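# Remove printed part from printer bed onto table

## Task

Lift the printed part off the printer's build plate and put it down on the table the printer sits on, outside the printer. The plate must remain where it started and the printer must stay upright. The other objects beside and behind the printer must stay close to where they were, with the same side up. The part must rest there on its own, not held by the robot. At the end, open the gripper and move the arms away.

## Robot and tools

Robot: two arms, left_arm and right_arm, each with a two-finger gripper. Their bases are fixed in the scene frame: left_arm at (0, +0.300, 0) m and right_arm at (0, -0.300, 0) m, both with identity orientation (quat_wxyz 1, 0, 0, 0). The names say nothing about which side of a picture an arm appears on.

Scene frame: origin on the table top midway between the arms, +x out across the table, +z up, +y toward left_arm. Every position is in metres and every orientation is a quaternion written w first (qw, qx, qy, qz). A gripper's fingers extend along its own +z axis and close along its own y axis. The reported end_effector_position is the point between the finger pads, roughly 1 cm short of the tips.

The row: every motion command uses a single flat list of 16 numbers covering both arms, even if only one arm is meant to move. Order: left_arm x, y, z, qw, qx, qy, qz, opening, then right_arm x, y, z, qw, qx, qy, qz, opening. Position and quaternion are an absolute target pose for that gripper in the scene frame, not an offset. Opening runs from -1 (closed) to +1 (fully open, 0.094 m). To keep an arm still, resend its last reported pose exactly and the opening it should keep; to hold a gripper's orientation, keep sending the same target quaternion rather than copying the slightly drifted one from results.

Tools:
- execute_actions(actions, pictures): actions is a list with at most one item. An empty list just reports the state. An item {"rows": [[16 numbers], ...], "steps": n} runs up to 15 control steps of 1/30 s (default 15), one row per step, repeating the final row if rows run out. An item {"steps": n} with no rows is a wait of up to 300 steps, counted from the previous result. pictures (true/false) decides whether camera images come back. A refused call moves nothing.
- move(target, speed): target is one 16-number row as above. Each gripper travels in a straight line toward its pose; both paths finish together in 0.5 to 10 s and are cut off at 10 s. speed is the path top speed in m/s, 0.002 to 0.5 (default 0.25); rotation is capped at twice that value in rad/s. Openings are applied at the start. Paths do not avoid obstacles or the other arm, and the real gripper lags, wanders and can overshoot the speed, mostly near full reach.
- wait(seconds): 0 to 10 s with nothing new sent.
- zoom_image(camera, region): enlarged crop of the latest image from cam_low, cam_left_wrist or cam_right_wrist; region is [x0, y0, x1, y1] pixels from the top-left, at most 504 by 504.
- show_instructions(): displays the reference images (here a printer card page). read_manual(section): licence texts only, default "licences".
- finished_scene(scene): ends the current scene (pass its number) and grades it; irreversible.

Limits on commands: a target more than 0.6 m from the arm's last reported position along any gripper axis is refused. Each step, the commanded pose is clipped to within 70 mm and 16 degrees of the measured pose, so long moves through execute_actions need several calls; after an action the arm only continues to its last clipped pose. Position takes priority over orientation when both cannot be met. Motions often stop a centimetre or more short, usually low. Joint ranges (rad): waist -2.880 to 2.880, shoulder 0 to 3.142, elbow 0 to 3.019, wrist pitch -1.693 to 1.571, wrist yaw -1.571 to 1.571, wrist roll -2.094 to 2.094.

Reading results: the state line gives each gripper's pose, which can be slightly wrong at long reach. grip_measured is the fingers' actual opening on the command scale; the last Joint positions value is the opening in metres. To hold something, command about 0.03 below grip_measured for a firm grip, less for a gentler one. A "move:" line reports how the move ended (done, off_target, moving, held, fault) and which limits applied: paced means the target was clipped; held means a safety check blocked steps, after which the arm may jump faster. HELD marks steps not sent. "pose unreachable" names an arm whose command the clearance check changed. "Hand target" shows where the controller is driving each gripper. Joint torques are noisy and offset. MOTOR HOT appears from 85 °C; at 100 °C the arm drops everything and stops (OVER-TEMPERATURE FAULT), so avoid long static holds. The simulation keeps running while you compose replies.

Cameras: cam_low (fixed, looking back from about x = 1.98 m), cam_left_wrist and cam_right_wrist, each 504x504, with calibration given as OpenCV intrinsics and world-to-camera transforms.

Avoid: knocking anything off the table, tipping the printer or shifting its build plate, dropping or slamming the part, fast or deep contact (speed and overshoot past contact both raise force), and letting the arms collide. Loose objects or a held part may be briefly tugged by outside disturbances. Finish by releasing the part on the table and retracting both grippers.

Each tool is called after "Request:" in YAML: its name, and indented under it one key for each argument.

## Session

Request:
show_instructions:

Request:
execute_actions:
  actions: []

Reference images for this scene: printer card page 4.

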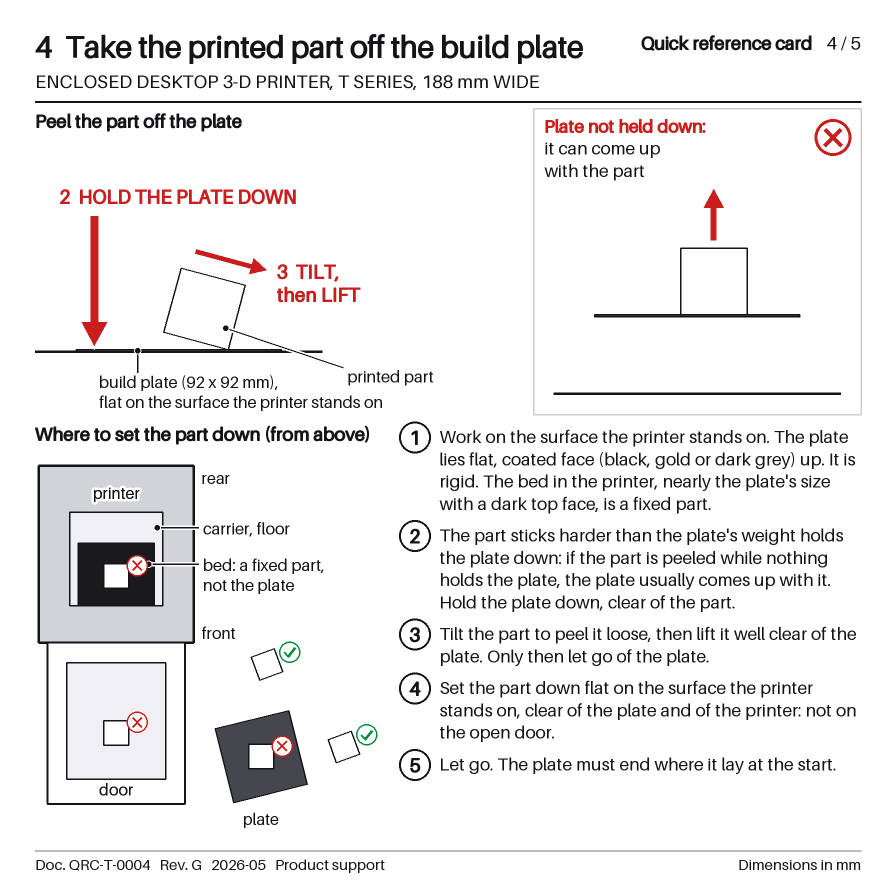

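Scene clock: 0.00 s of 4200.00 s.
left_arm: end_effector_position=(+0.5158, +0.2957, +0.4867) grip_measured=+1.000 end_effector_quat_wxyz=(+0.703, -0.003, +0.711, -0.004) | right_arm: end_effector_position=(+0.5244, -0.3082, +0.4953) grip_measured=+1.000 end_effector_quat_wxyz=(+0.711, +0.005, +0.703, -0.006)
Joint positions: left_arm=[-0.011  1.038  1.033 -0.005 -0.01  -0.01   0.094] | right_arm=[-0.014  1.062  1.057  0.016  0.001 -0.     0.094]
Joint velocities: left_arm=[-0.015  0.005 -0.002 -0.002  0.007  0.051  0.   ] | right_arm=[-0.024 -0.015  0.002  0.012  0.007 -0.081  0.   ]
Joint torques (N m, as the arm reports them, + toward a larger angle): no reading
Hand target (left_arm): +0.518, +0.296, +0.499; +0.711, -0.003, +0.704, -0.004
Hand target (right_arm): +0.525, -0.308, +0.512; +0.721, +0.005, +0.693, -0.006

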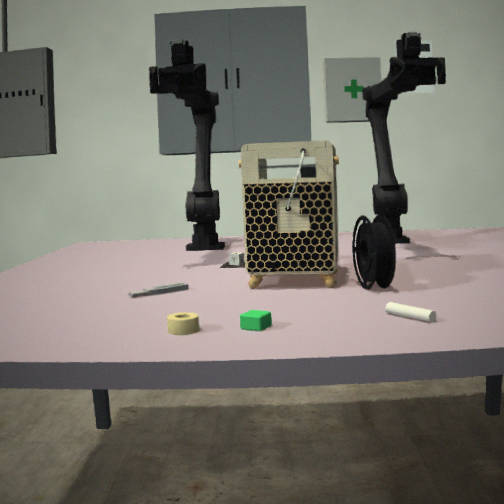

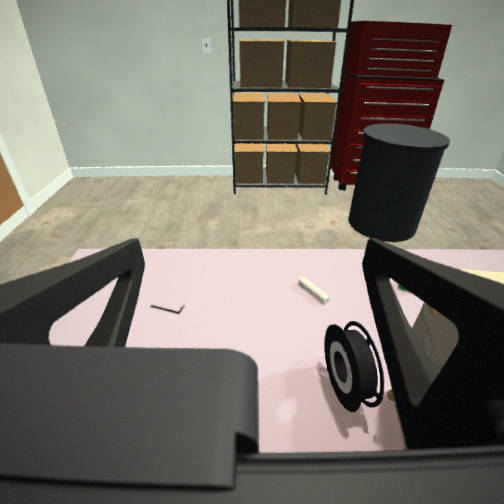

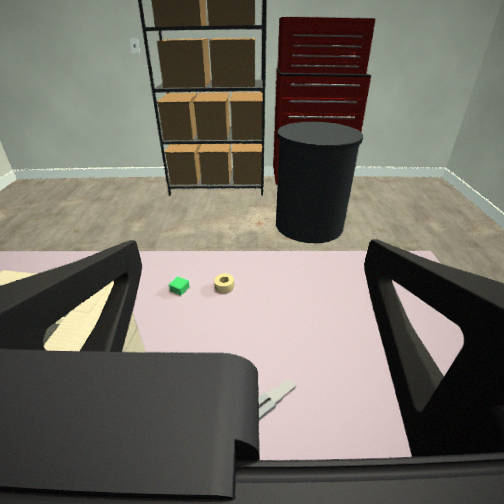

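Request:
move:
  target: [0.28,0.08,0.36,0.1,0.3,0.949,0,1, 0.32,-0.23,0.30,0,0,1,0,1]
  speed: 0.3

Scene clock: 5.03 s of 4200.00 s.
left_arm: end_effector_position=(+0.2737, +0.0918, +0.3493) grip_measured=+1.000 end_effector_quat_wxyz=(+0.093, +0.305, +0.948, +0.017) | right_arm: end_effector_position=(+0.3162, -0.2296, +0.2838) grip_measured=+1.000 end_effector_quat_wxyz=(-0.010, -0.003, +1.000, -0.002)
Joint positions: left_arm=[-0.7    1.159  1.387 -1.639 -0.102 -0.069  0.094] | right_arm=[ 0.22   1.199  1.256 -1.648 -0.001  0.214  0.094]
Joint velocities: left_arm=[ 0.005 -0.005  0.007 -0.012  0.037 -0.022  0.   ] | right_arm=[ 0.005  0.005  0.002 -0.022  0.007  0.066  0.   ]
Joint torques (N m, as the arm reports them, + toward a larger angle): left_arm=[-1.61 -5.81 12.55  0.07  0.08 -0.23] | right_arm=[ 2.61 -5.6  13.98 -0.2  -0.01  0.08]
Hand target (left_arm): +0.278, +0.086, +0.363; +0.101, +0.300, +0.948, +0.011
Hand target (right_arm): +0.324, -0.225, +0.296; +0.000, -0.001, +1.000, +0.001
Off the commanded pose (left_arm): 0.017 m, 2 deg.
Off the commanded pose (right_arm): 0.017 m, 1 deg.
move: off_target (left_arm, right_arm)
camera_calibration (this result's frames):
cam_left_wrist: T_world_to_cam=[[-0.589097, -0.803169, -0.0887957, 0.266597], [-0.746157, 0.498491, 0.441312, 0.0062454], [-0.310184, 0.326231, -0.892949, 0.488867], [0, 0, 0, 1]] pos_world=[0.313351, 0.0515254, 0.45745]
cam_right_wrist: T_world_to_cam=[[-0.00182018, -0.999939, 0.0108545, -0.231319], [-0.808992, 0.0078529, 0.587768, 0.0979488], [-0.587817, -0.00771134, -0.808957, 0.5362], [0, 0, 0, 1]] pos_world=[0.394006, -0.22794, 0.378702]

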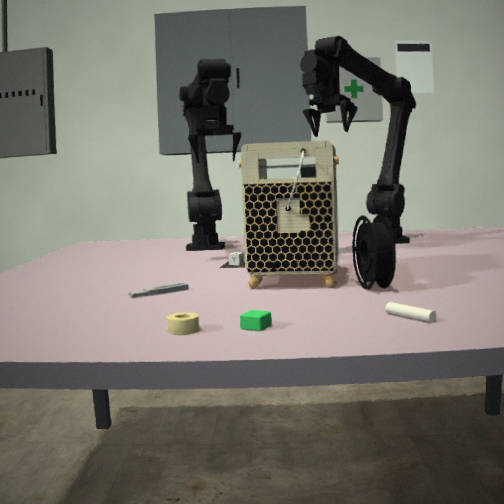

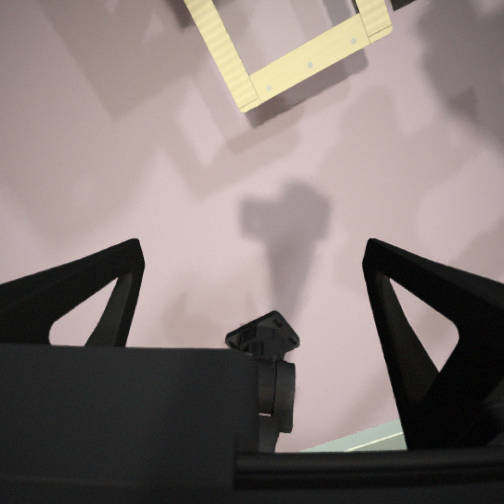

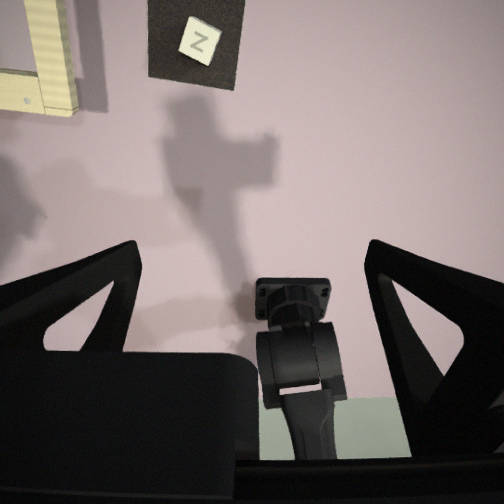

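Request:
move:
  target: [0.28,0.08,0.36,0.1,0.3,0.949,0,1, 0.38,-0.20,0.22,0,0,1,0,1]
  speed: 0.2

Scene clock: 12.20 s of 4200.00 s.
left_arm: end_effector_position=(+0.2715, +0.0889, +0.3493) grip_measured=+1.000 end_effector_quat_wxyz=(+0.090, +0.304, +0.948, +0.007) | right_arm: end_effector_position=(+0.3774, -0.2040, +0.2182) grip_measured=+1.000 end_effector_quat_wxyz=(-0.006, -0.003, +1.000, -0.001)
Joint positions: left_arm=[-0.7    1.159  1.387 -1.639 -0.081 -0.072  0.094] | right_arm=[ 0.25   1.372  1.238 -1.448 -0.001  0.245  0.094]
Joint velocities: left_arm=[-0.015 -0.015 -0.002 -0.002 -0.022  0.007  0.   ] | right_arm=[-0.024 -0.005  0.002  0.017  0.051 -0.022  0.   ]
Joint torques (N m, as the arm reports them, + toward a larger angle): left_arm=[-1.43 -5.37 12.43  0.7   0.12 -0.24] | right_arm=[ 2.67 -8.1  10.74  0.48  0.08  0.08]
Hand target (left_arm): +0.280, +0.080, +0.360; +0.100, +0.300, +0.949, -0.000
Hand target (right_arm): +0.380, -0.201, +0.219; -0.000, +0.000, +1.000, +0.000
Off the commanded pose (left_arm): 0.016 m, 2 deg.
Off the commanded pose (right_arm): 0.005 m, 1 deg.
After step 90, 3.30 s passed at rest.
move: off_target (left_arm)
camera_calibration (this result's frames):
cam_left_wrist: T_world_to_cam=[[-0.590093, -0.804502, -0.0675791, 0.255994], [-0.740477, 0.505972, 0.442364, 0.00347177], [-0.32169, 0.311077, -0.894286, 0.494051], [0, 0, 0, 1]] pos_world=[0.312562, 0.0505032, 0.457587]
cam_right_wrist: T_world_to_cam=[[-0.00304778, -0.999952, 0.00927111, -0.204112], [-0.814025, 0.00786579, 0.580777, 0.189264], [-0.580822, -0.00577683, -0.81401, 0.518174], [0, 0, 0, 1]] pos_world=[0.45441, -0.202597, 0.313772]

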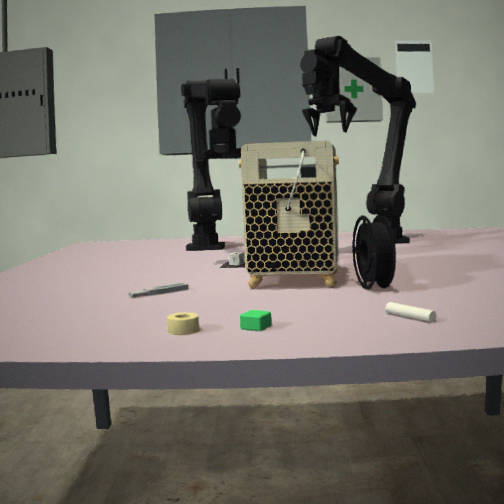

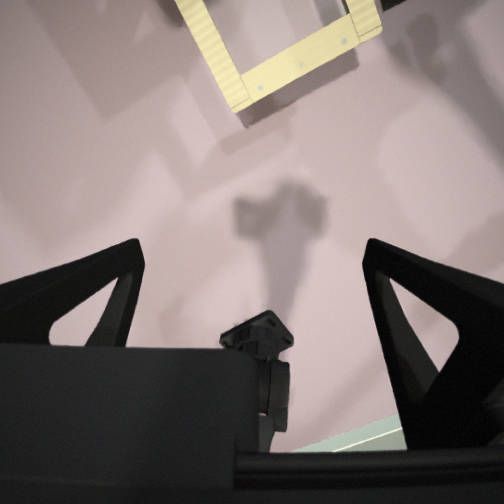

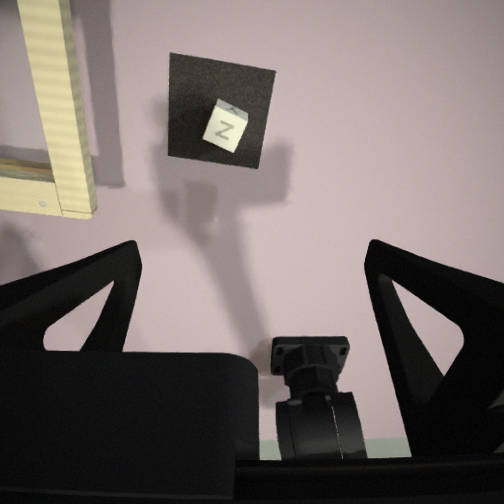

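Request:
zoom_image:
  camera: "cam_right_wrist"
  region: [150, 40, 290, 180]

Region (150, 40, 290, 180) of cam_right_wrist's 504x504 image, scaled by 3.600, with more detail than that image has.

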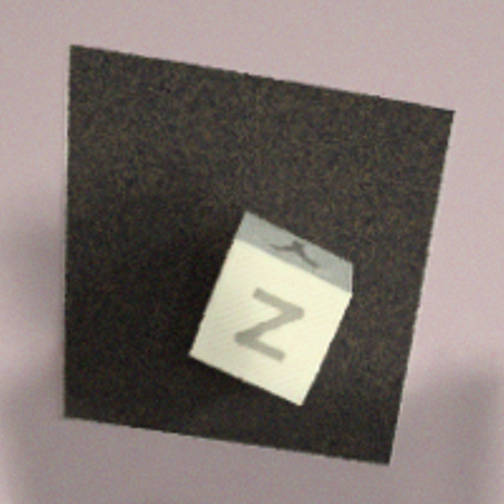

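Request:
move:
  target: [0.30,0.03,0.33,0,0.2292,0.9734,0,0.2, 0.335,-0.147,0.06,0.31,-0.6355,0.6355,-0.31,-1]
  speed: 0.25

Request:
move:
  target: [0.367,-0.172,0.17,0,0.2292,0.9734,0,0.2, 0.345,-0.147,0.04,0.31,-0.6355,0.6355,-0.31,-1]
  speed: 0.2

Scene clock: 73.80 s of 4200.00 s.
left_arm: end_effector_position=(+0.2946, +0.0407, +0.3236) grip_measured=+0.202 end_effector_quat_wxyz=(+0.014, +0.230, +0.973, -0.004) | right_arm: end_effector_position=(+0.3325, -0.1479, +0.0658) grip_measured=-0.984 end_effector_quat_wxyz=(-0.311, +0.628, -0.643, +0.308)
Joint positions: left_arm=[-0.724  1.356  1.499 -1.686 -0.006 -0.259  0.056] | right_arm=[ 0.661  1.178  0.348  0.045  0.509 -1.101  0.001]
Joint velocities: left_arm=[-0.005 -0.005 -0.007 -0.007 -0.037 -0.022  0.001] | right_arm=[-0.024 -0.005  0.002 -0.002  0.007 -0.007 -0.   ]
Joint torques (N m, as the arm reports them, + toward a larger angle): left_arm=[-2.08 -8.06 12.49 -0.19  0.16 -0.23] | right_arm=[ 2.42 -3.37  8.14  2.01  0.18 -0.11]
Hand target (left_arm): +0.299, +0.030, +0.330; +0.015, +0.230, +0.973, -0.007
Hand target (right_arm): +0.332, -0.145, +0.064; -0.311, +0.635, -0.637, +0.308
Off the commanded pose (left_arm): 0.014 m, 2 deg.
Off the commanded pose (right_arm): 0.006 m, 1 deg.
joint sent to its limit (left arm) — the command would take joint 4 (wrist pitch) past its lower limit, so that joint was sent only as far as its limit.
After step 90, 54.50 s passed at rest.
move: off_target (left_arm)
camera_calibration (this result's frames):
cam_left_wrist: T_world_to_cam=[[-0.463088, -0.886306, 0.00350715, 0.171965], [-0.732041, 0.38471, 0.56224, 0.0199457], [-0.499666, 0.257799, -0.826966, 0.526289], [0, 0, 0, 1]] pos_world=[0.357205, 0.00906278, 0.423406]
cam_right_wrist: T_world_to_cam=[[0.611732, -0.029239, 0.790525, -0.259045], [-0.470171, -0.817094, 0.333611, 0.0206739], [0.636179, -0.575762, -0.51359, -0.140407], [0, 0, 0, 1]] pos_world=[0.25751, -0.0715229, 0.125772]

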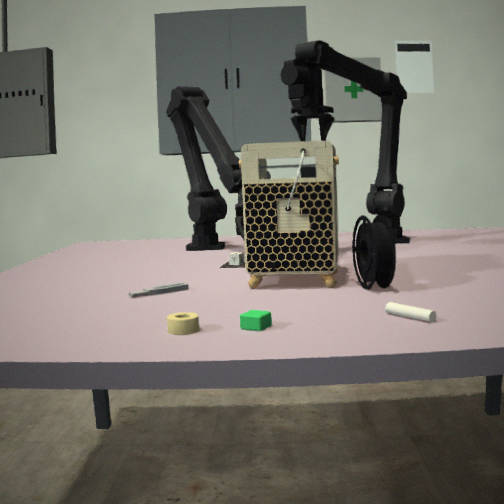

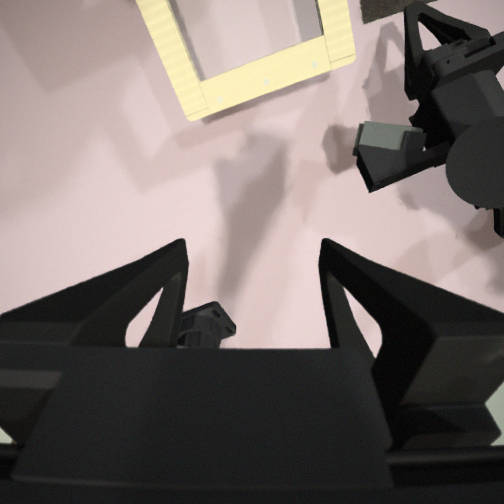

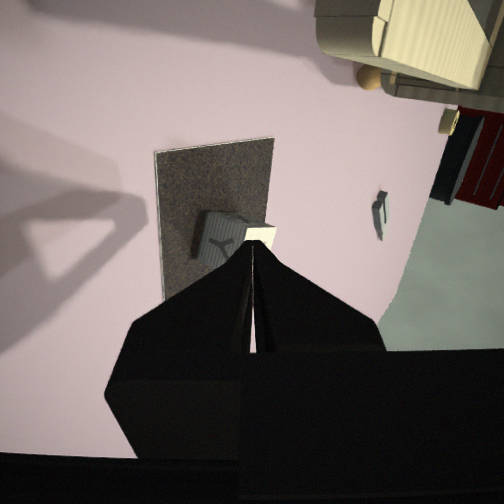

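Scene clock: 75.83 s of 4200.00 s.
left_arm: end_effector_position=(+0.3593, -0.1585, +0.1686) grip_measured=+0.202 end_effector_quat_wxyz=(-0.007, +0.232, +0.973, +0.010) | right_arm: end_effector_position=(+0.3443, -0.1445, +0.0436) grip_measured=-0.984 end_effector_quat_wxyz=(-0.314, +0.634, -0.636, +0.308)
Joint positions: left_arm=[-0.907  1.904  1.768 -1.458 -0.006 -0.438  0.056] | right_arm=[ 0.64   1.305  0.343  0.196  0.487 -1.137  0.001]
Joint velocities: left_arm=[ 0.005  0.005 -0.012 -0.002 -0.037 -0.051 -0.001] | right_arm=[ 0.005 -0.015 -0.007  0.007 -0.022 -0.081 -0.001]
Joint torques (N m, as the arm reports them, + toward a larger angle): left_arm=[ -1.41 -17.24  12.24   0.38   0.12  -0.23] | right_arm=[ 1.22 -4.49  6.84  1.91  0.16 -0.05]
Hand target (left_arm): +0.365, -0.172, +0.172; +0.001, +0.229, +0.973, +0.000
Hand target (right_arm): +0.345, -0.147, +0.040; -0.310, +0.636, -0.635, +0.310
Off the commanded pose (left_arm): 0.016 m, 1 deg.
Off the commanded pose (right_arm): 0.004 m, 1 deg.
move: off_target (left_arm)
camera_calibration (this result's frames):
cam_left_wrist: T_world_to_cam=[[-0.467239, -0.884051, -0.0118732, 0.0304501], [-0.710326, 0.367358, 0.600404, 0.214166], [-0.526426, 0.288966, -0.799608, 0.49173], [0, 0, 0, 1]] pos_world=[0.425215, -0.19385, 0.264967]
cam_right_wrist: T_world_to_cam=[[0.607517, -0.0149439, 0.794166, -0.245214], [-0.458192, -0.823302, 0.335013, 0.0313437], [0.648832, -0.567407, -0.507017, -0.160776], [0, 0, 0, 1]] pos_world=[0.26765, -0.0690847, 0.102724]

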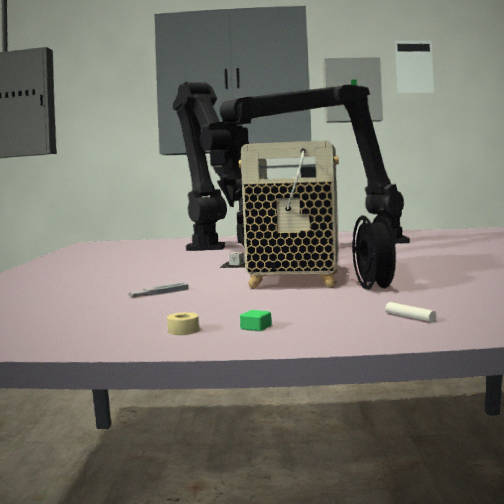

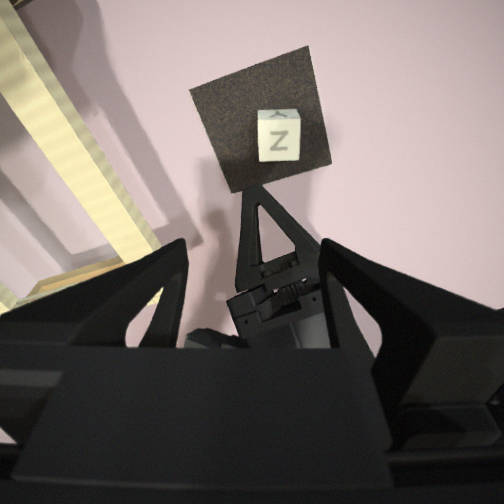

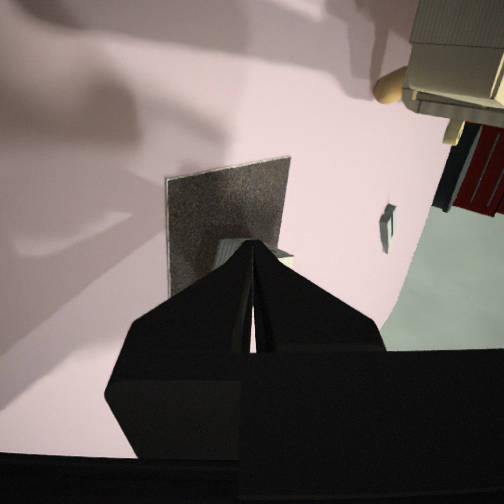

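Request:
move:
  target: [0.356,-0.184,0.07,0,0.2292,0.9734,0,0.2, 0.336,-0.141,0.012,0.31,-0.6355,0.6355,-0.31,-1]
  speed: 0.07

Scene clock: 83.17 s of 4200.00 s.
left_arm: end_effector_position=(+0.3596, -0.1785, +0.0917) grip_measured=+0.202 end_effector_quat_wxyz=(+0.011, +0.230, +0.973, -0.006) | right_arm: end_effector_position=(+0.3377, -0.1427, +0.0152) grip_measured=-0.984 end_effector_quat_wxyz=(-0.309, +0.636, -0.635, +0.312)
Joint positions: left_arm=[-0.927  1.963  1.651 -1.236 -0.005 -0.463  0.056] | right_arm=[ 0.665  1.424  0.315  0.327  0.511 -1.125  0.001]
Joint velocities: left_arm=[-0.015 -0.005 -0.007 -0.012 -0.066 -0.037  0.   ] | right_arm=[-0.024 -0.015 -0.002  0.027 -0.022 -0.081  0.001]
Joint torques (N m, as the arm reports them, + toward a larger angle): left_arm=[ -1.94 -16.81   8.65   0.82   0.14  -0.23] | right_arm=[ 2.52 -4.63  5.54  1.77  0.37  0.12]
Hand target (left_arm): +0.355, -0.183, +0.070; +0.000, +0.229, +0.973, +0.000
Hand target (right_arm): +0.336, -0.141, +0.012; -0.310, +0.635, -0.636, +0.310
Off the commanded pose (left_arm): 0.023 m, 1 deg.
Off the commanded pose (right_arm): 0.004 m, 0 deg.
After step 90, 2.50 s passed at rest.
move: off_target (left_arm)
camera_calibration (this result's frames):
cam_left_wrist: T_world_to_cam=[[-0.462808, -0.88641, 0.00926965, 0.00799386], [-0.728185, 0.386118, 0.566267, 0.280792], [-0.505524, 0.255323, -0.82417, 0.424896], [0, 0, 0, 1]] pos_world=[0.422964, -0.209819, 0.191109]
cam_right_wrist: T_world_to_cam=[[0.609165, -0.0047694, 0.793029, -0.217732], [-0.457803, -0.818652, 0.346737, 0.0396392], [0.647561, -0.574271, -0.500877, -0.170549], [0, 0, 0, 1]] pos_world=[0.261222, -0.0665288, 0.0734997]

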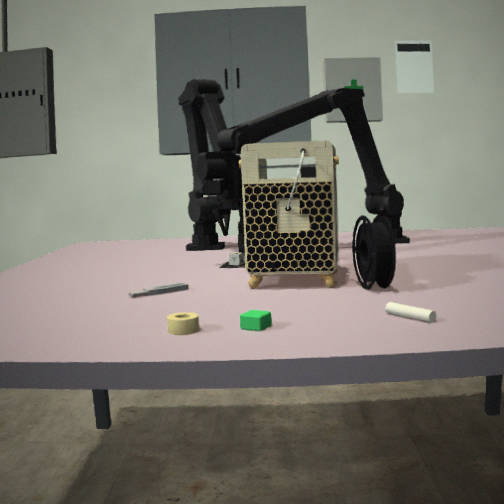

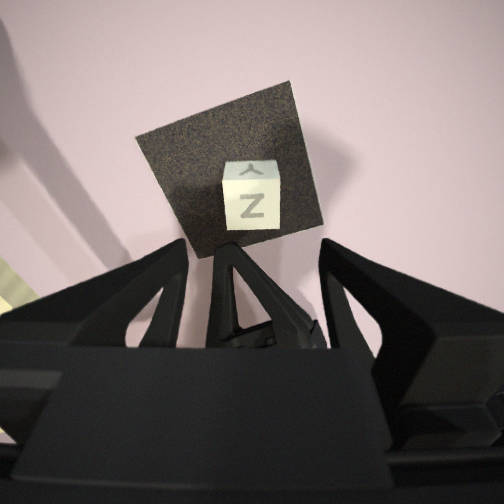

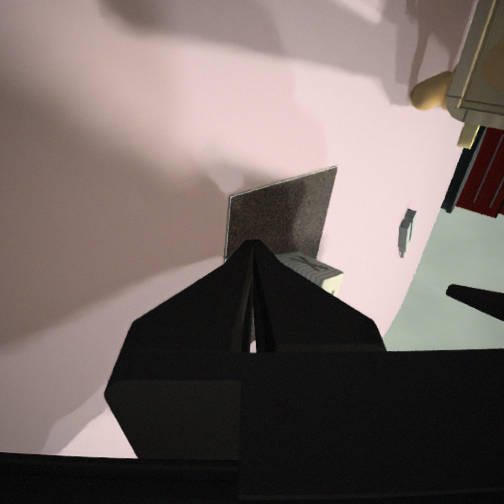

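Request:
move:
  target: [0.3525,-0.182,0.025,0,0.2292,0.9734,0,0.2, 0.343,-0.141,0.004,0.31,-0.6355,0.6355,-0.31,-1]
  speed: 0.04

Scene clock: 90.40 s of 4200.00 s.
left_arm: end_effector_position=(+0.3582, -0.1781, +0.0490) grip_measured=+0.202 end_effector_quat_wxyz=(+0.012, +0.229, +0.973, -0.007) | right_arm: end_effector_position=(+0.3415, -0.1396, +0.0112) grip_measured=-0.985 end_effector_quat_wxyz=(-0.318, +0.632, -0.634, +0.312)
Joint positions: left_arm=[-0.928  1.997  1.587 -1.133 -0.005 -0.465  0.056] | right_arm=[ 0.664  1.463  0.315  0.387  0.508 -1.125  0.001]
Joint velocities: left_arm=[ 0.005  0.005 -0.002 -0.002 -0.022 -0.007  0.001] | right_arm=[ 0.005 -0.015 -0.012 -0.017 -0.007  0.007  0.   ]
Joint torques (N m, as the arm reports them, + toward a larger angle): left_arm=[ -1.96 -16.58   8.3    0.83   0.12  -0.24] | right_arm=[ 1.51 -3.76  5.97  1.52 -0.06  0.  ]
Hand target (left_arm): +0.352, -0.181, +0.026; +0.000, +0.229, +0.973, +0.000
Hand target (right_arm): +0.343, -0.141, +0.004; -0.310, +0.636, -0.636, +0.310
Off the commanded pose (left_arm): 0.025 m, 2 deg.
Off the commanded pose (right_arm): 0.008 m, 1 deg.
After step 90, 2.23 s passed at rest.
move: off_target (left_arm)
camera_calibration (this result's frames):
cam_left_wrist: T_world_to_cam=[[-0.462158, -0.886728, 0.0111402, 0.0076905], [-0.729878, 0.387484, 0.563146, 0.304761], [-0.503674, 0.252131, -0.826282, 0.387783], [0, 0, 0, 1]] pos_world=[0.421309, -0.209043, 0.148707]
cam_right_wrist: T_world_to_cam=[[0.59729, -0.0153739, 0.801878, -0.214339], [-0.461662, -0.824157, 0.328075, 0.046052], [0.655829, -0.566153, -0.499359, -0.17486], [0, 0, 0, 1]] pos_world=[0.263962, -0.0643388, 0.0694475]

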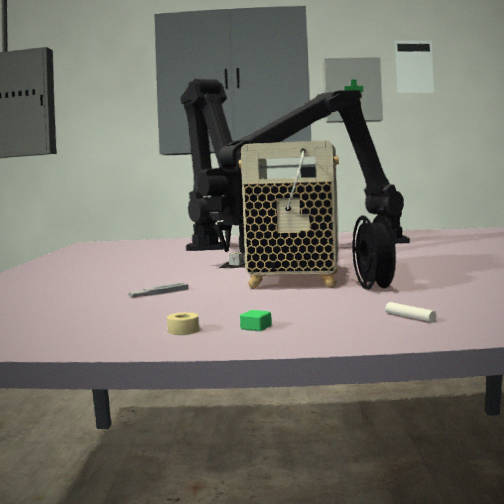

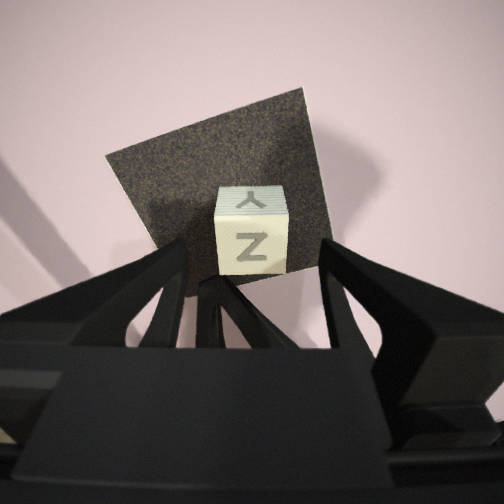

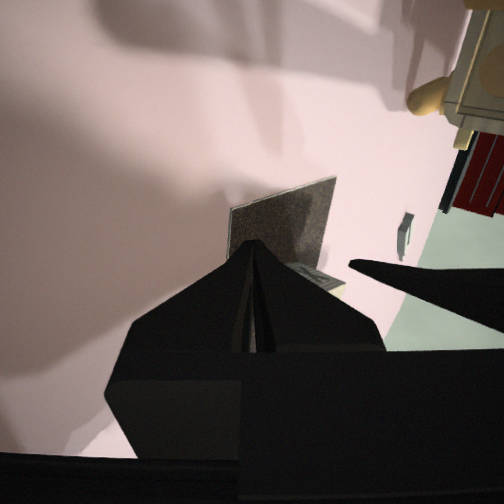

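Request:
move:
  target: [0.352,-0.1815,-0.003,0,0.2292,0.9734,0,0.2, 0.337,-0.141,-0.03,0.31,-0.6355,0.6355,-0.31,-1]
  speed: 0.03

Scene clock: 97.30 s of 4200.00 s.
left_arm: end_effector_position=(+0.3585, -0.1786, +0.0214) grip_measured=+0.202 end_effector_quat_wxyz=(+0.012, +0.229, +0.973, -0.007) | right_arm: end_effector_position=(+0.3559, -0.1327, +0.0089) grip_measured=-0.986 end_effector_quat_wxyz=(-0.358, +0.604, -0.633, +0.326)
Joint positions: left_arm=[-0.928  2.029  1.56  -1.073 -0.005 -0.466  0.056] | right_arm=[ 0.664  1.572  0.315  0.593  0.531 -1.125  0.001]
Joint velocities: left_arm=[-0.005 -0.005 -0.017  0.002 -0.022  0.037  0.   ] | right_arm=[-0.015 -0.005  0.012  0.012 -0.022 -0.037  0.   ]
Joint torques (N m, as the arm reports them, + toward a larger angle): left_arm=[ -2.06 -16.5    8.02   0.86   0.13  -0.23] | right_arm=[ 2.53 -1.97  2.74  0.15 -0.63  0.12]
Hand target (left_arm): +0.351, -0.180, -0.002; -0.000, +0.229, +0.973, +0.000
Hand target (right_arm): +0.334, -0.143, -0.027; -0.310, +0.635, -0.636, +0.310
Off the commanded pose (left_arm): 0.025 m, 2 deg.
Off the commanded pose (right_arm): 0.044 m, 7 deg.
After step 90, 1.83 s passed at rest.
move: off_target (left_arm, right_arm)
camera_calibration (this result's frames):
cam_left_wrist: T_world_to_cam=[[-0.461825, -0.886897, 0.0114811, 0.00758017], [-0.730279, 0.387553, 0.562579, 0.320918], [-0.503399, 0.251428, -0.826664, 0.36507], [0, 0, 0, 1]] pos_world=[0.421636, -0.209439, 0.121161]
cam_right_wrist: T_world_to_cam=[[0.525065, -0.0652633, 0.848556, -0.202325], [-0.50113, -0.829586, 0.246283, 0.0731692], [0.687877, -0.554552, -0.468292, -0.191716], [0, 0, 0, 1]] pos_world=[0.274779, -0.0588209, 0.063885]

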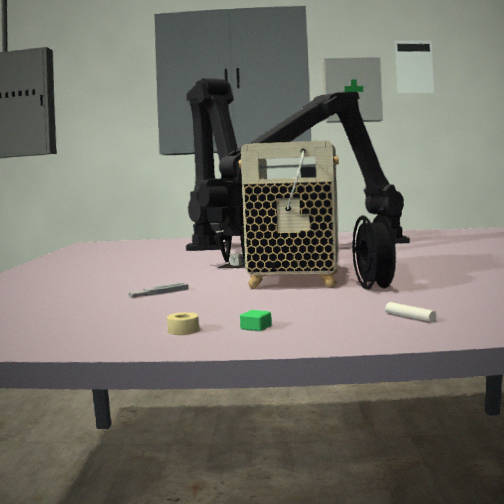

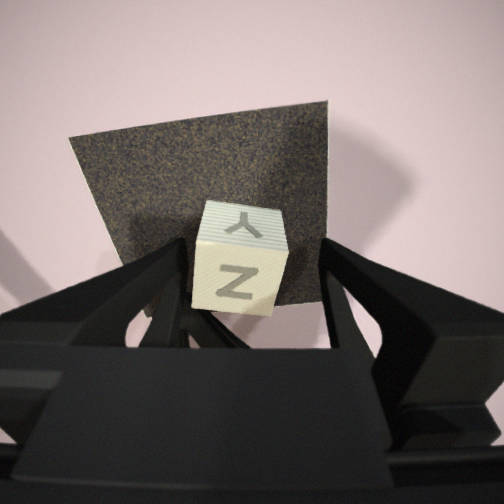

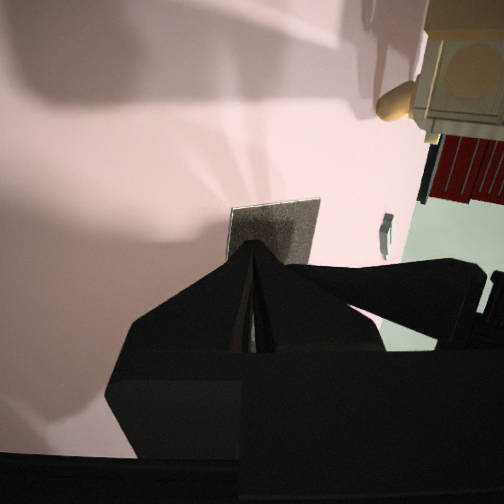

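Request:
move:
  target: [0.352,-0.1815,-0.003,0,0.2292,0.9734,0,0.2, 0.335,-0.145,0.004,0.31,-0.6355,0.6355,-0.31,-1]
  speed: 0.015

Scene clock: 104.50 s of 4200.00 s.
left_arm: end_effector_position=(+0.3585, -0.1786, +0.0214) grip_measured=+0.202 end_effector_quat_wxyz=(+0.012, +0.229, +0.973, -0.007) | right_arm: end_effector_position=(+0.3433, -0.1387, +0.0112) grip_measured=-0.986 end_effector_quat_wxyz=(-0.323, +0.629, -0.634, +0.314)
Joint positions: left_arm=[-0.928  2.029  1.56  -1.073 -0.005 -0.466  0.056] | right_arm=[ 0.664  1.475  0.316  0.409  0.511 -1.125  0.001]
Joint velocities: left_arm=[-0.005 -0.015 -0.007  0.012 -0.051  0.022  0.001] | right_arm=[-0.005  0.005 -0.002 -0.017 -0.051 -0.051  0.   ]
Joint torques (N m, as the arm reports them, + toward a larger angle): left_arm=[ -2.04 -16.69   8.05   0.84   0.12  -0.23] | right_arm=[ 1.88 -6.43  4.05  0.67  0.08  0.06]
Hand target (left_arm): +0.352, -0.181, -0.002; +0.000, +0.229, +0.973, +0.000
Hand target (right_arm): +0.335, -0.144, +0.004; -0.310, +0.635, -0.635, +0.310
Off the commanded pose (left_arm): 0.025 m, 2 deg.
Off the commanded pose (right_arm): 0.013 m, 2 deg.
move: off_target (left_arm, right_arm)
camera_calibration (this result's frames):
cam_left_wrist: T_world_to_cam=[[-0.461825, -0.886897, 0.0114811, 0.00758017], [-0.730279, 0.387553, 0.562579, 0.320918], [-0.503399, 0.251428, -0.826664, 0.36507], [0, 0, 0, 1]] pos_world=[0.421636, -0.209439, 0.121161]
cam_right_wrist: T_world_to_cam=[[0.5892, -0.0208507, 0.807718, -0.213447], [-0.466731, -0.824798, 0.319171, 0.0494385], [0.65955, -0.565042, -0.495703, -0.176791], [0, 0, 0, 1]] pos_world=[0.26544, -0.0635679, 0.0689901]

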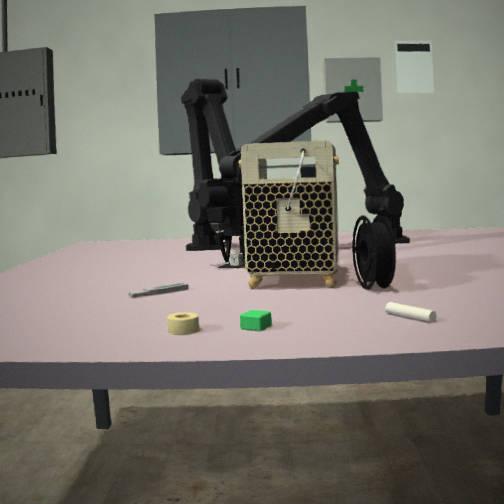

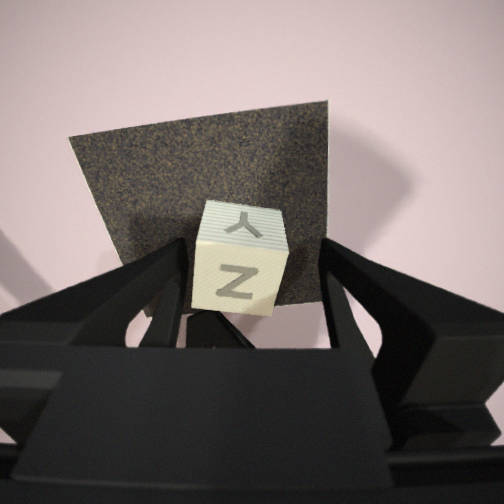

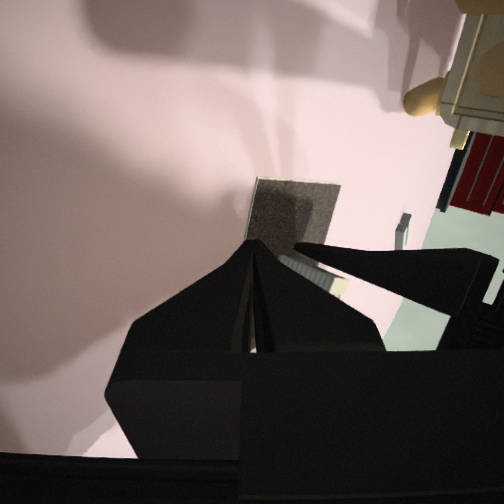

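Request:
move:
  target: [0.352,-0.1815,-0.003,0,0.2292,0.9734,0,-0.1, 0.333,-0.143,0.035,0.31,-0.6355,0.6355,-0.31,-1]
  speed: 0.05

Request:
execute_actions:
  actions:
    - {"rows": [[0.352,-0.1815,-0.003,0,0.2292,0.9734,0,-0.13, 0.333,-0.143,0.035,0.31,-0.6355,0.6355,-0.31,-1],[0.352,-0.1815,-0.003,0,0.2292,0.9734,0,-0.15, 0.333,-0.143,0.035,0.31,-0.6355,0.6355,-0.31,-1],[0.352,-0.1815,-0.003,0,0.2292,0.9734,0,-0.17, 0.333,-0.143,0.035,0.31,-0.6355,0.6355,-0.31,-1],[0.352,-0.1815,-0.003,0,0.2292,0.9734,0,-0.19, 0.333,-0.143,0.035,0.31,-0.6355,0.6355,-0.31,-1],[0.352,-0.1815,-0.003,0,0.2292,0.9734,0,-0.21, 0.333,-0.143,0.035,0.31,-0.6355,0.6355,-0.31,-1],[0.352,-0.1815,-0.003,0,0.2292,0.9734,0,-0.23, 0.333,-0.143,0.035,0.31,-0.6355,0.6355,-0.31,-1],[0.352,-0.1815,-0.003,0,0.2292,0.9734,0,-0.25, 0.333,-0.143,0.035,0.31,-0.6355,0.6355,-0.31,-1],[0.352,-0.1815,-0.003,0,0.2292,0.9734,0,-0.27, 0.333,-0.143,0.035,0.31,-0.6355,0.6355,-0.31,-1],[0.352,-0.1815,-0.003,0,0.2292,0.9734,0,-0.29, 0.333,-0.143,0.035,0.31,-0.6355,0.6355,-0.31,-1],[0.352,-0.1815,-0.003,0,0.2292,0.9734,0,-0.31, 0.333,-0.143,0.035,0.31,-0.6355,0.6355,-0.31,-1],[0.352,-0.1815,-0.003,0,0.2292,0.9734,0,-0.33, 0.333,-0.143,0.035,0.31,-0.6355,0.6355,-0.31,-1],[0.352,-0.1815,-0.003,0,0.2292,0.9734,0,-0.35, 0.333,-0.143,0.035,0.31,-0.6355,0.6355,-0.31,-1],[0.352,-0.1815,-0.003,0,0.2292,0.9734,0,-0.37, 0.333,-0.143,0.035,0.31,-0.6355,0.6355,-0.31,-1],[0.352,-0.1815,-0.003,0,0.2292,0.9734,0,-0.39, 0.333,-0.143,0.035,0.31,-0.6355,0.6355,-0.31,-1],[0.352,-0.1815,-0.003,0,0.2292,0.9734,0,-0.40, 0.333,-0.143,0.035,0.31,-0.6355,0.6355,-0.31,-1]], "steps": 15}

Scene clock: 115.87 s of 4200.00 s.
left_arm: end_effector_position=(+0.3586, -0.1786, +0.0214) grip_measured=-0.098 end_effector_quat_wxyz=(+0.013, +0.229, +0.973, -0.007) | right_arm: end_effector_position=(+0.3329, -0.1462, +0.0329) grip_measured=-0.986 end_effector_quat_wxyz=(-0.307, +0.637, -0.635, +0.312)
Joint positions: left_arm=[-0.928  2.029  1.56  -1.073 -0.005 -0.466  0.042] | right_arm=[ 0.666  1.322  0.316  0.22   0.512 -1.124  0.001]
Joint velocities: left_arm=[-0.005 -0.005 -0.017  0.027  0.051 -0.037  0.   ] | right_arm=[-0.005 -0.005 -0.012 -0.007 -0.081  0.022 -0.   ]
Joint torques (N m, as the arm reports them, + toward a larger angle): left_arm=[ -2.04 -16.75   8.03   0.83   0.14  -0.23] | right_arm=[ 2.52 -5.4   7.27  1.14  0.38  0.14]
Hand target (left_arm): +0.352, -0.181, -0.002; +0.000, +0.229, +0.973, +0.000
Hand target (right_arm): +0.333, -0.143, +0.036; -0.310, +0.636, -0.635, +0.310
Off the commanded pose (left_arm): 0.025 m, 2 deg.
Off the commanded pose (right_arm): 0.004 m, 0 deg.
After step 90, 7.53 s passed at rest.
move: off_target (left_arm)
camera_calibration (this result's frames):
cam_left_wrist: T_world_to_cam=[[-0.461818, -0.886905, 0.0111375, 0.00764303], [-0.730455, 0.387417, 0.562444, 0.320983], [-0.503149, 0.251612, -0.82676, 0.365032], [0, 0, 0, 1]] pos_world=[0.421659, -0.209422, 0.121174]
cam_right_wrist: T_world_to_cam=[[0.611859, -0.00201863, 0.790965, -0.229262], [-0.456535, -0.817512, 0.351071, 0.0280886], [0.645914, -0.575908, -0.501123, -0.160263], [0, 0, 0, 1]] pos_world=[0.256615, -0.0697967, 0.0911655]

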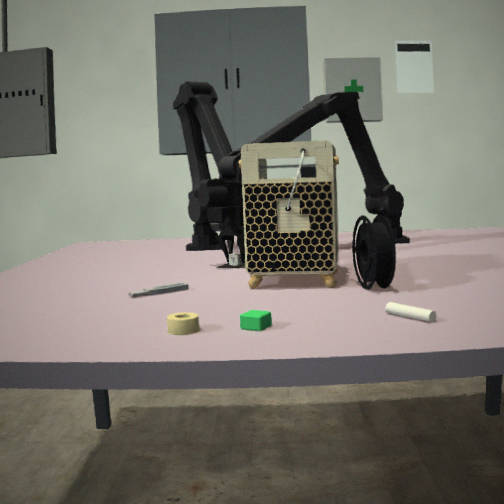

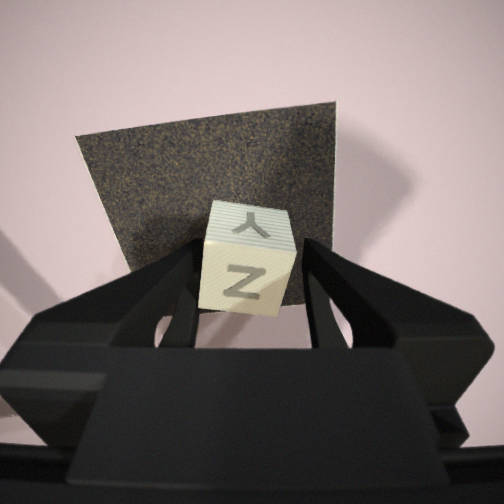

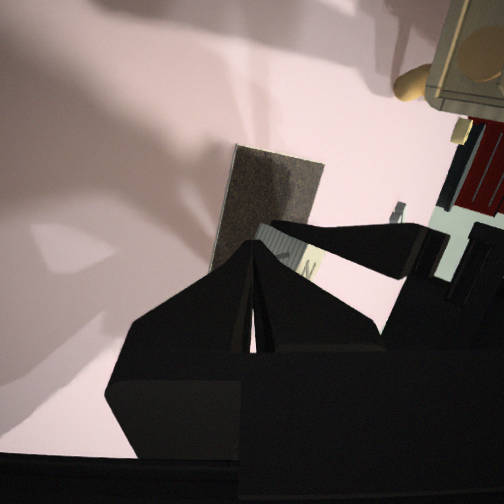

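Scene clock: 116.37 s of 4200.00 s.
left_arm: end_effector_position=(+0.3585, -0.1786, +0.0214) grip_measured=-0.345 end_effector_quat_wxyz=(+0.012, +0.229, +0.973, -0.007) | right_arm: end_effector_position=(+0.3329, -0.1462, +0.0329) grip_measured=-0.986 end_effector_quat_wxyz=(-0.307, +0.637, -0.635, +0.312)
Joint positions: left_arm=[-0.928  2.029  1.56  -1.073 -0.005 -0.466  0.031] | right_arm=[ 0.666  1.322  0.316  0.22   0.512 -1.124  0.001]
Joint velocities: left_arm=[-0.005 -0.015  0.007  0.002 -0.022 -0.066 -0.   ] | right_arm=[-0.005 -0.005 -0.007 -0.007  0.022  0.022 -0.   ]
Joint torques (N m, as the arm reports them, + toward a larger angle): left_arm=[ -2.07 -16.55   8.02   0.82   0.12  -0.23] | right_arm=[ 2.49 -5.46  7.14  1.1   0.34  0.15]
Hand target (left_arm): +0.352, -0.181, -0.002; +0.000, +0.229, +0.973, +0.000
Hand target (right_arm): +0.333, -0.143, +0.035; -0.310, +0.636, -0.635, +0.310
Off the commanded pose (left_arm): 0.025 m, 2 deg.
Off the commanded pose (right_arm): 0.004 m, 0 deg.
Steps of this call (steps 1 to 15: all 15 steps of this action). Readings (end_effector_position):
1: left_arm (+0.3586, -0.1786, +0.0214) | right_arm (+0.3329, -0.1462, +0.0329)
2: left_arm (+0.3586, -0.1786, +0.0214) | right_arm (+0.3329, -0.1462, +0.0329)
4: left_arm (+0.3586, -0.1786, +0.0214) | right_arm (+0.3329, -0.1462, +0.0329)
8: left_arm (+0.3585, -0.1786, +0.0214) | right_arm (+0.3329, -0.1462, +0.0329)
15: the state above
camera_calibration (this result's frames):
cam_left_wrist: T_world_to_cam=[[-0.461486, -0.887073, 0.0114917, 0.00742722], [-0.730423, 0.387279, 0.562581, 0.320921], [-0.503501, 0.25123, -0.826662, 0.365071], [0, 0, 0, 1]] pos_world=[0.421649, -0.209414, 0.121161]
cam_right_wrist: T_world_to_cam=[[0.611859, -0.00201863, 0.790965, -0.229262], [-0.456535, -0.817512, 0.351071, 0.0280886], [0.645914, -0.575908, -0.501123, -0.160263], [0, 0, 0, 1]] pos_world=[0.256615, -0.0697967, 0.0911655]

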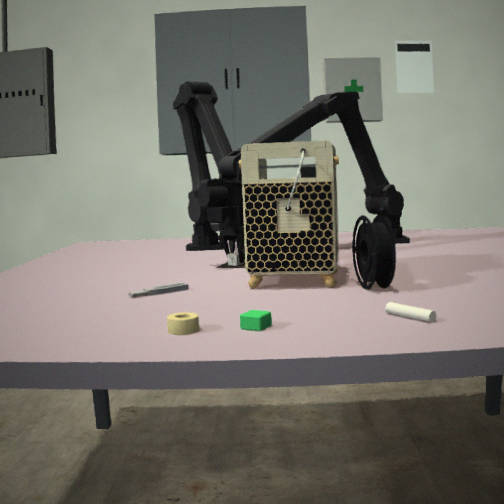

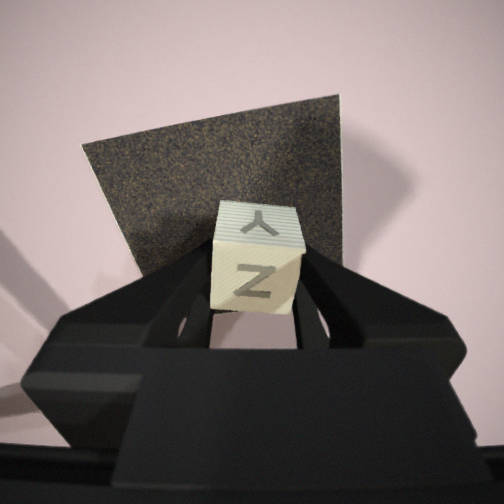

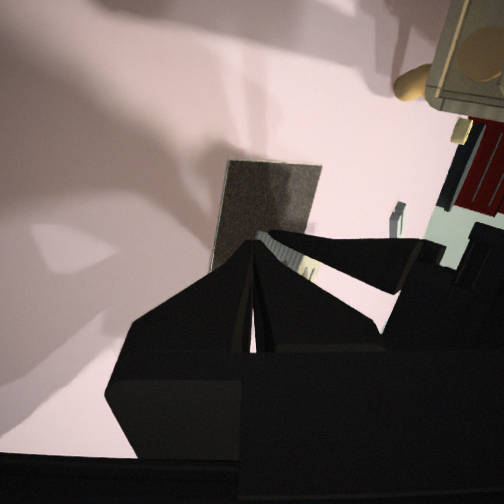

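Request:
execute_actions:
  actions:
    - {"rows": [[0.352,-0.1815,-0.003,0,0.2292,0.9734,0,-0.42, 0.333,-0.143,0.035,0.31,-0.6355,0.6355,-0.31,-1]], "steps": 10}

Scene clock: 118.57 s of 4200.00 s.
left_arm: end_effector_position=(+0.3585, -0.1786, +0.0214) grip_measured=-0.345 end_effector_quat_wxyz=(+0.012, +0.229, +0.973, -0.007) | right_arm: end_effector_position=(+0.3329, -0.1462, +0.0329) grip_measured=-0.986 end_effector_quat_wxyz=(-0.307, +0.637, -0.635, +0.312)
Joint positions: left_arm=[-0.928  2.029  1.56  -1.073 -0.005 -0.466  0.031] | right_arm=[ 0.666  1.322  0.316  0.22   0.512 -1.124  0.001]
Joint velocities: left_arm=[-0.015 -0.005  0.002 -0.012  0.037 -0.037 -0.001] | right_arm=[ 0.005 -0.005 -0.007 -0.007 -0.022 -0.051  0.001]
Joint torques (N m, as the arm reports them, + toward a larger angle): left_arm=[ -2.   -16.73   8.05   0.85   0.12  -0.23] | right_arm=[ 2.41 -5.61  7.15  1.06  0.35  0.14]
Hand target (left_arm): +0.352, -0.181, -0.002; +0.000, +0.229, +0.973, +0.000
Hand target (right_arm): +0.333, -0.143, +0.035; -0.310, +0.636, -0.636, +0.310
Off the commanded pose (left_arm): 0.025 m, 2 deg.
Off the commanded pose (right_arm): 0.004 m, 0 deg.
Steps of this call (steps 1 to 56: nothing new was sent; steps 57 to 66: all 10 steps of this action). Readings (end_effector_position):
57: left_arm (+0.3585, -0.1786, +0.0214) | right_arm (+0.3329, -0.1462, +0.0329)
58: left_arm (+0.3585, -0.1786, +0.0214) | right_arm (+0.3329, -0.1462, +0.0329)
60: left_arm (+0.3585, -0.1786, +0.0214) | right_arm (+0.3329, -0.1462, +0.0329)
64: left_arm (+0.3585, -0.1786, +0.0214) | right_arm (+0.3329, -0.1462, +0.0329)
66: the state above
camera_calibration (this result's frames):
cam_left_wrist: T_world_to_cam=[[-0.461486, -0.887073, 0.0114917, 0.00742722], [-0.730423, 0.387279, 0.562581, 0.320921], [-0.503501, 0.25123, -0.826662, 0.365071], [0, 0, 0, 1]] pos_world=[0.421649, -0.209414, 0.121161]
cam_right_wrist: T_world_to_cam=[[0.611859, -0.00201863, 0.790965, -0.229262], [-0.456535, -0.817512, 0.351071, 0.0280886], [0.645914, -0.575908, -0.501123, -0.160263], [0, 0, 0, 1]] pos_world=[0.256615, -0.0697967, 0.0911655]

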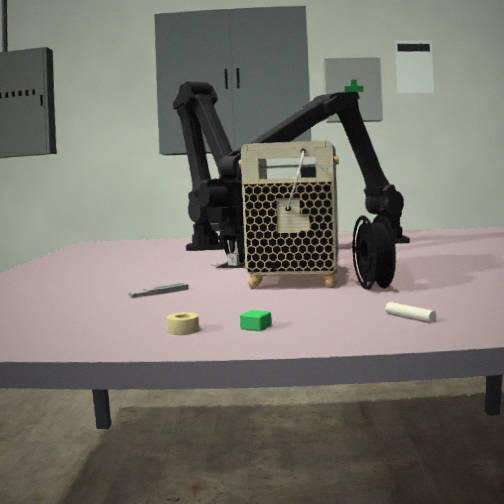

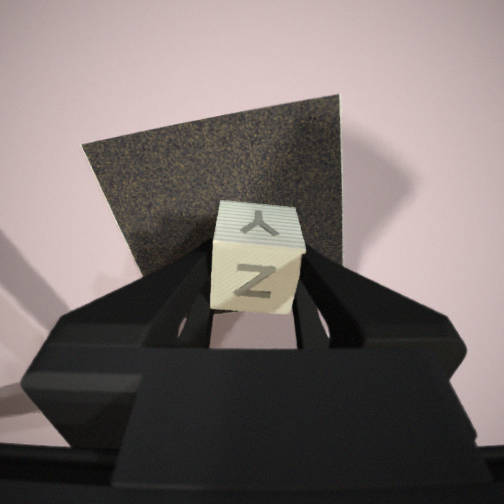

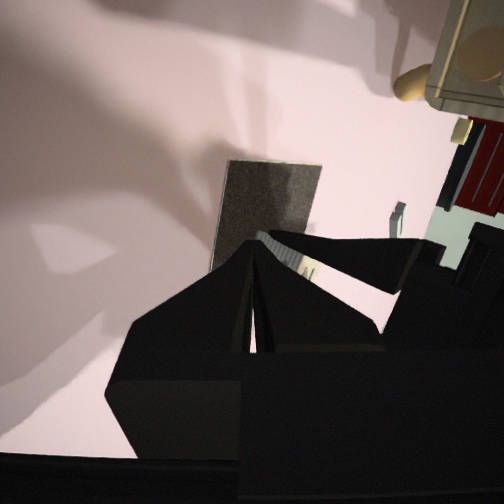

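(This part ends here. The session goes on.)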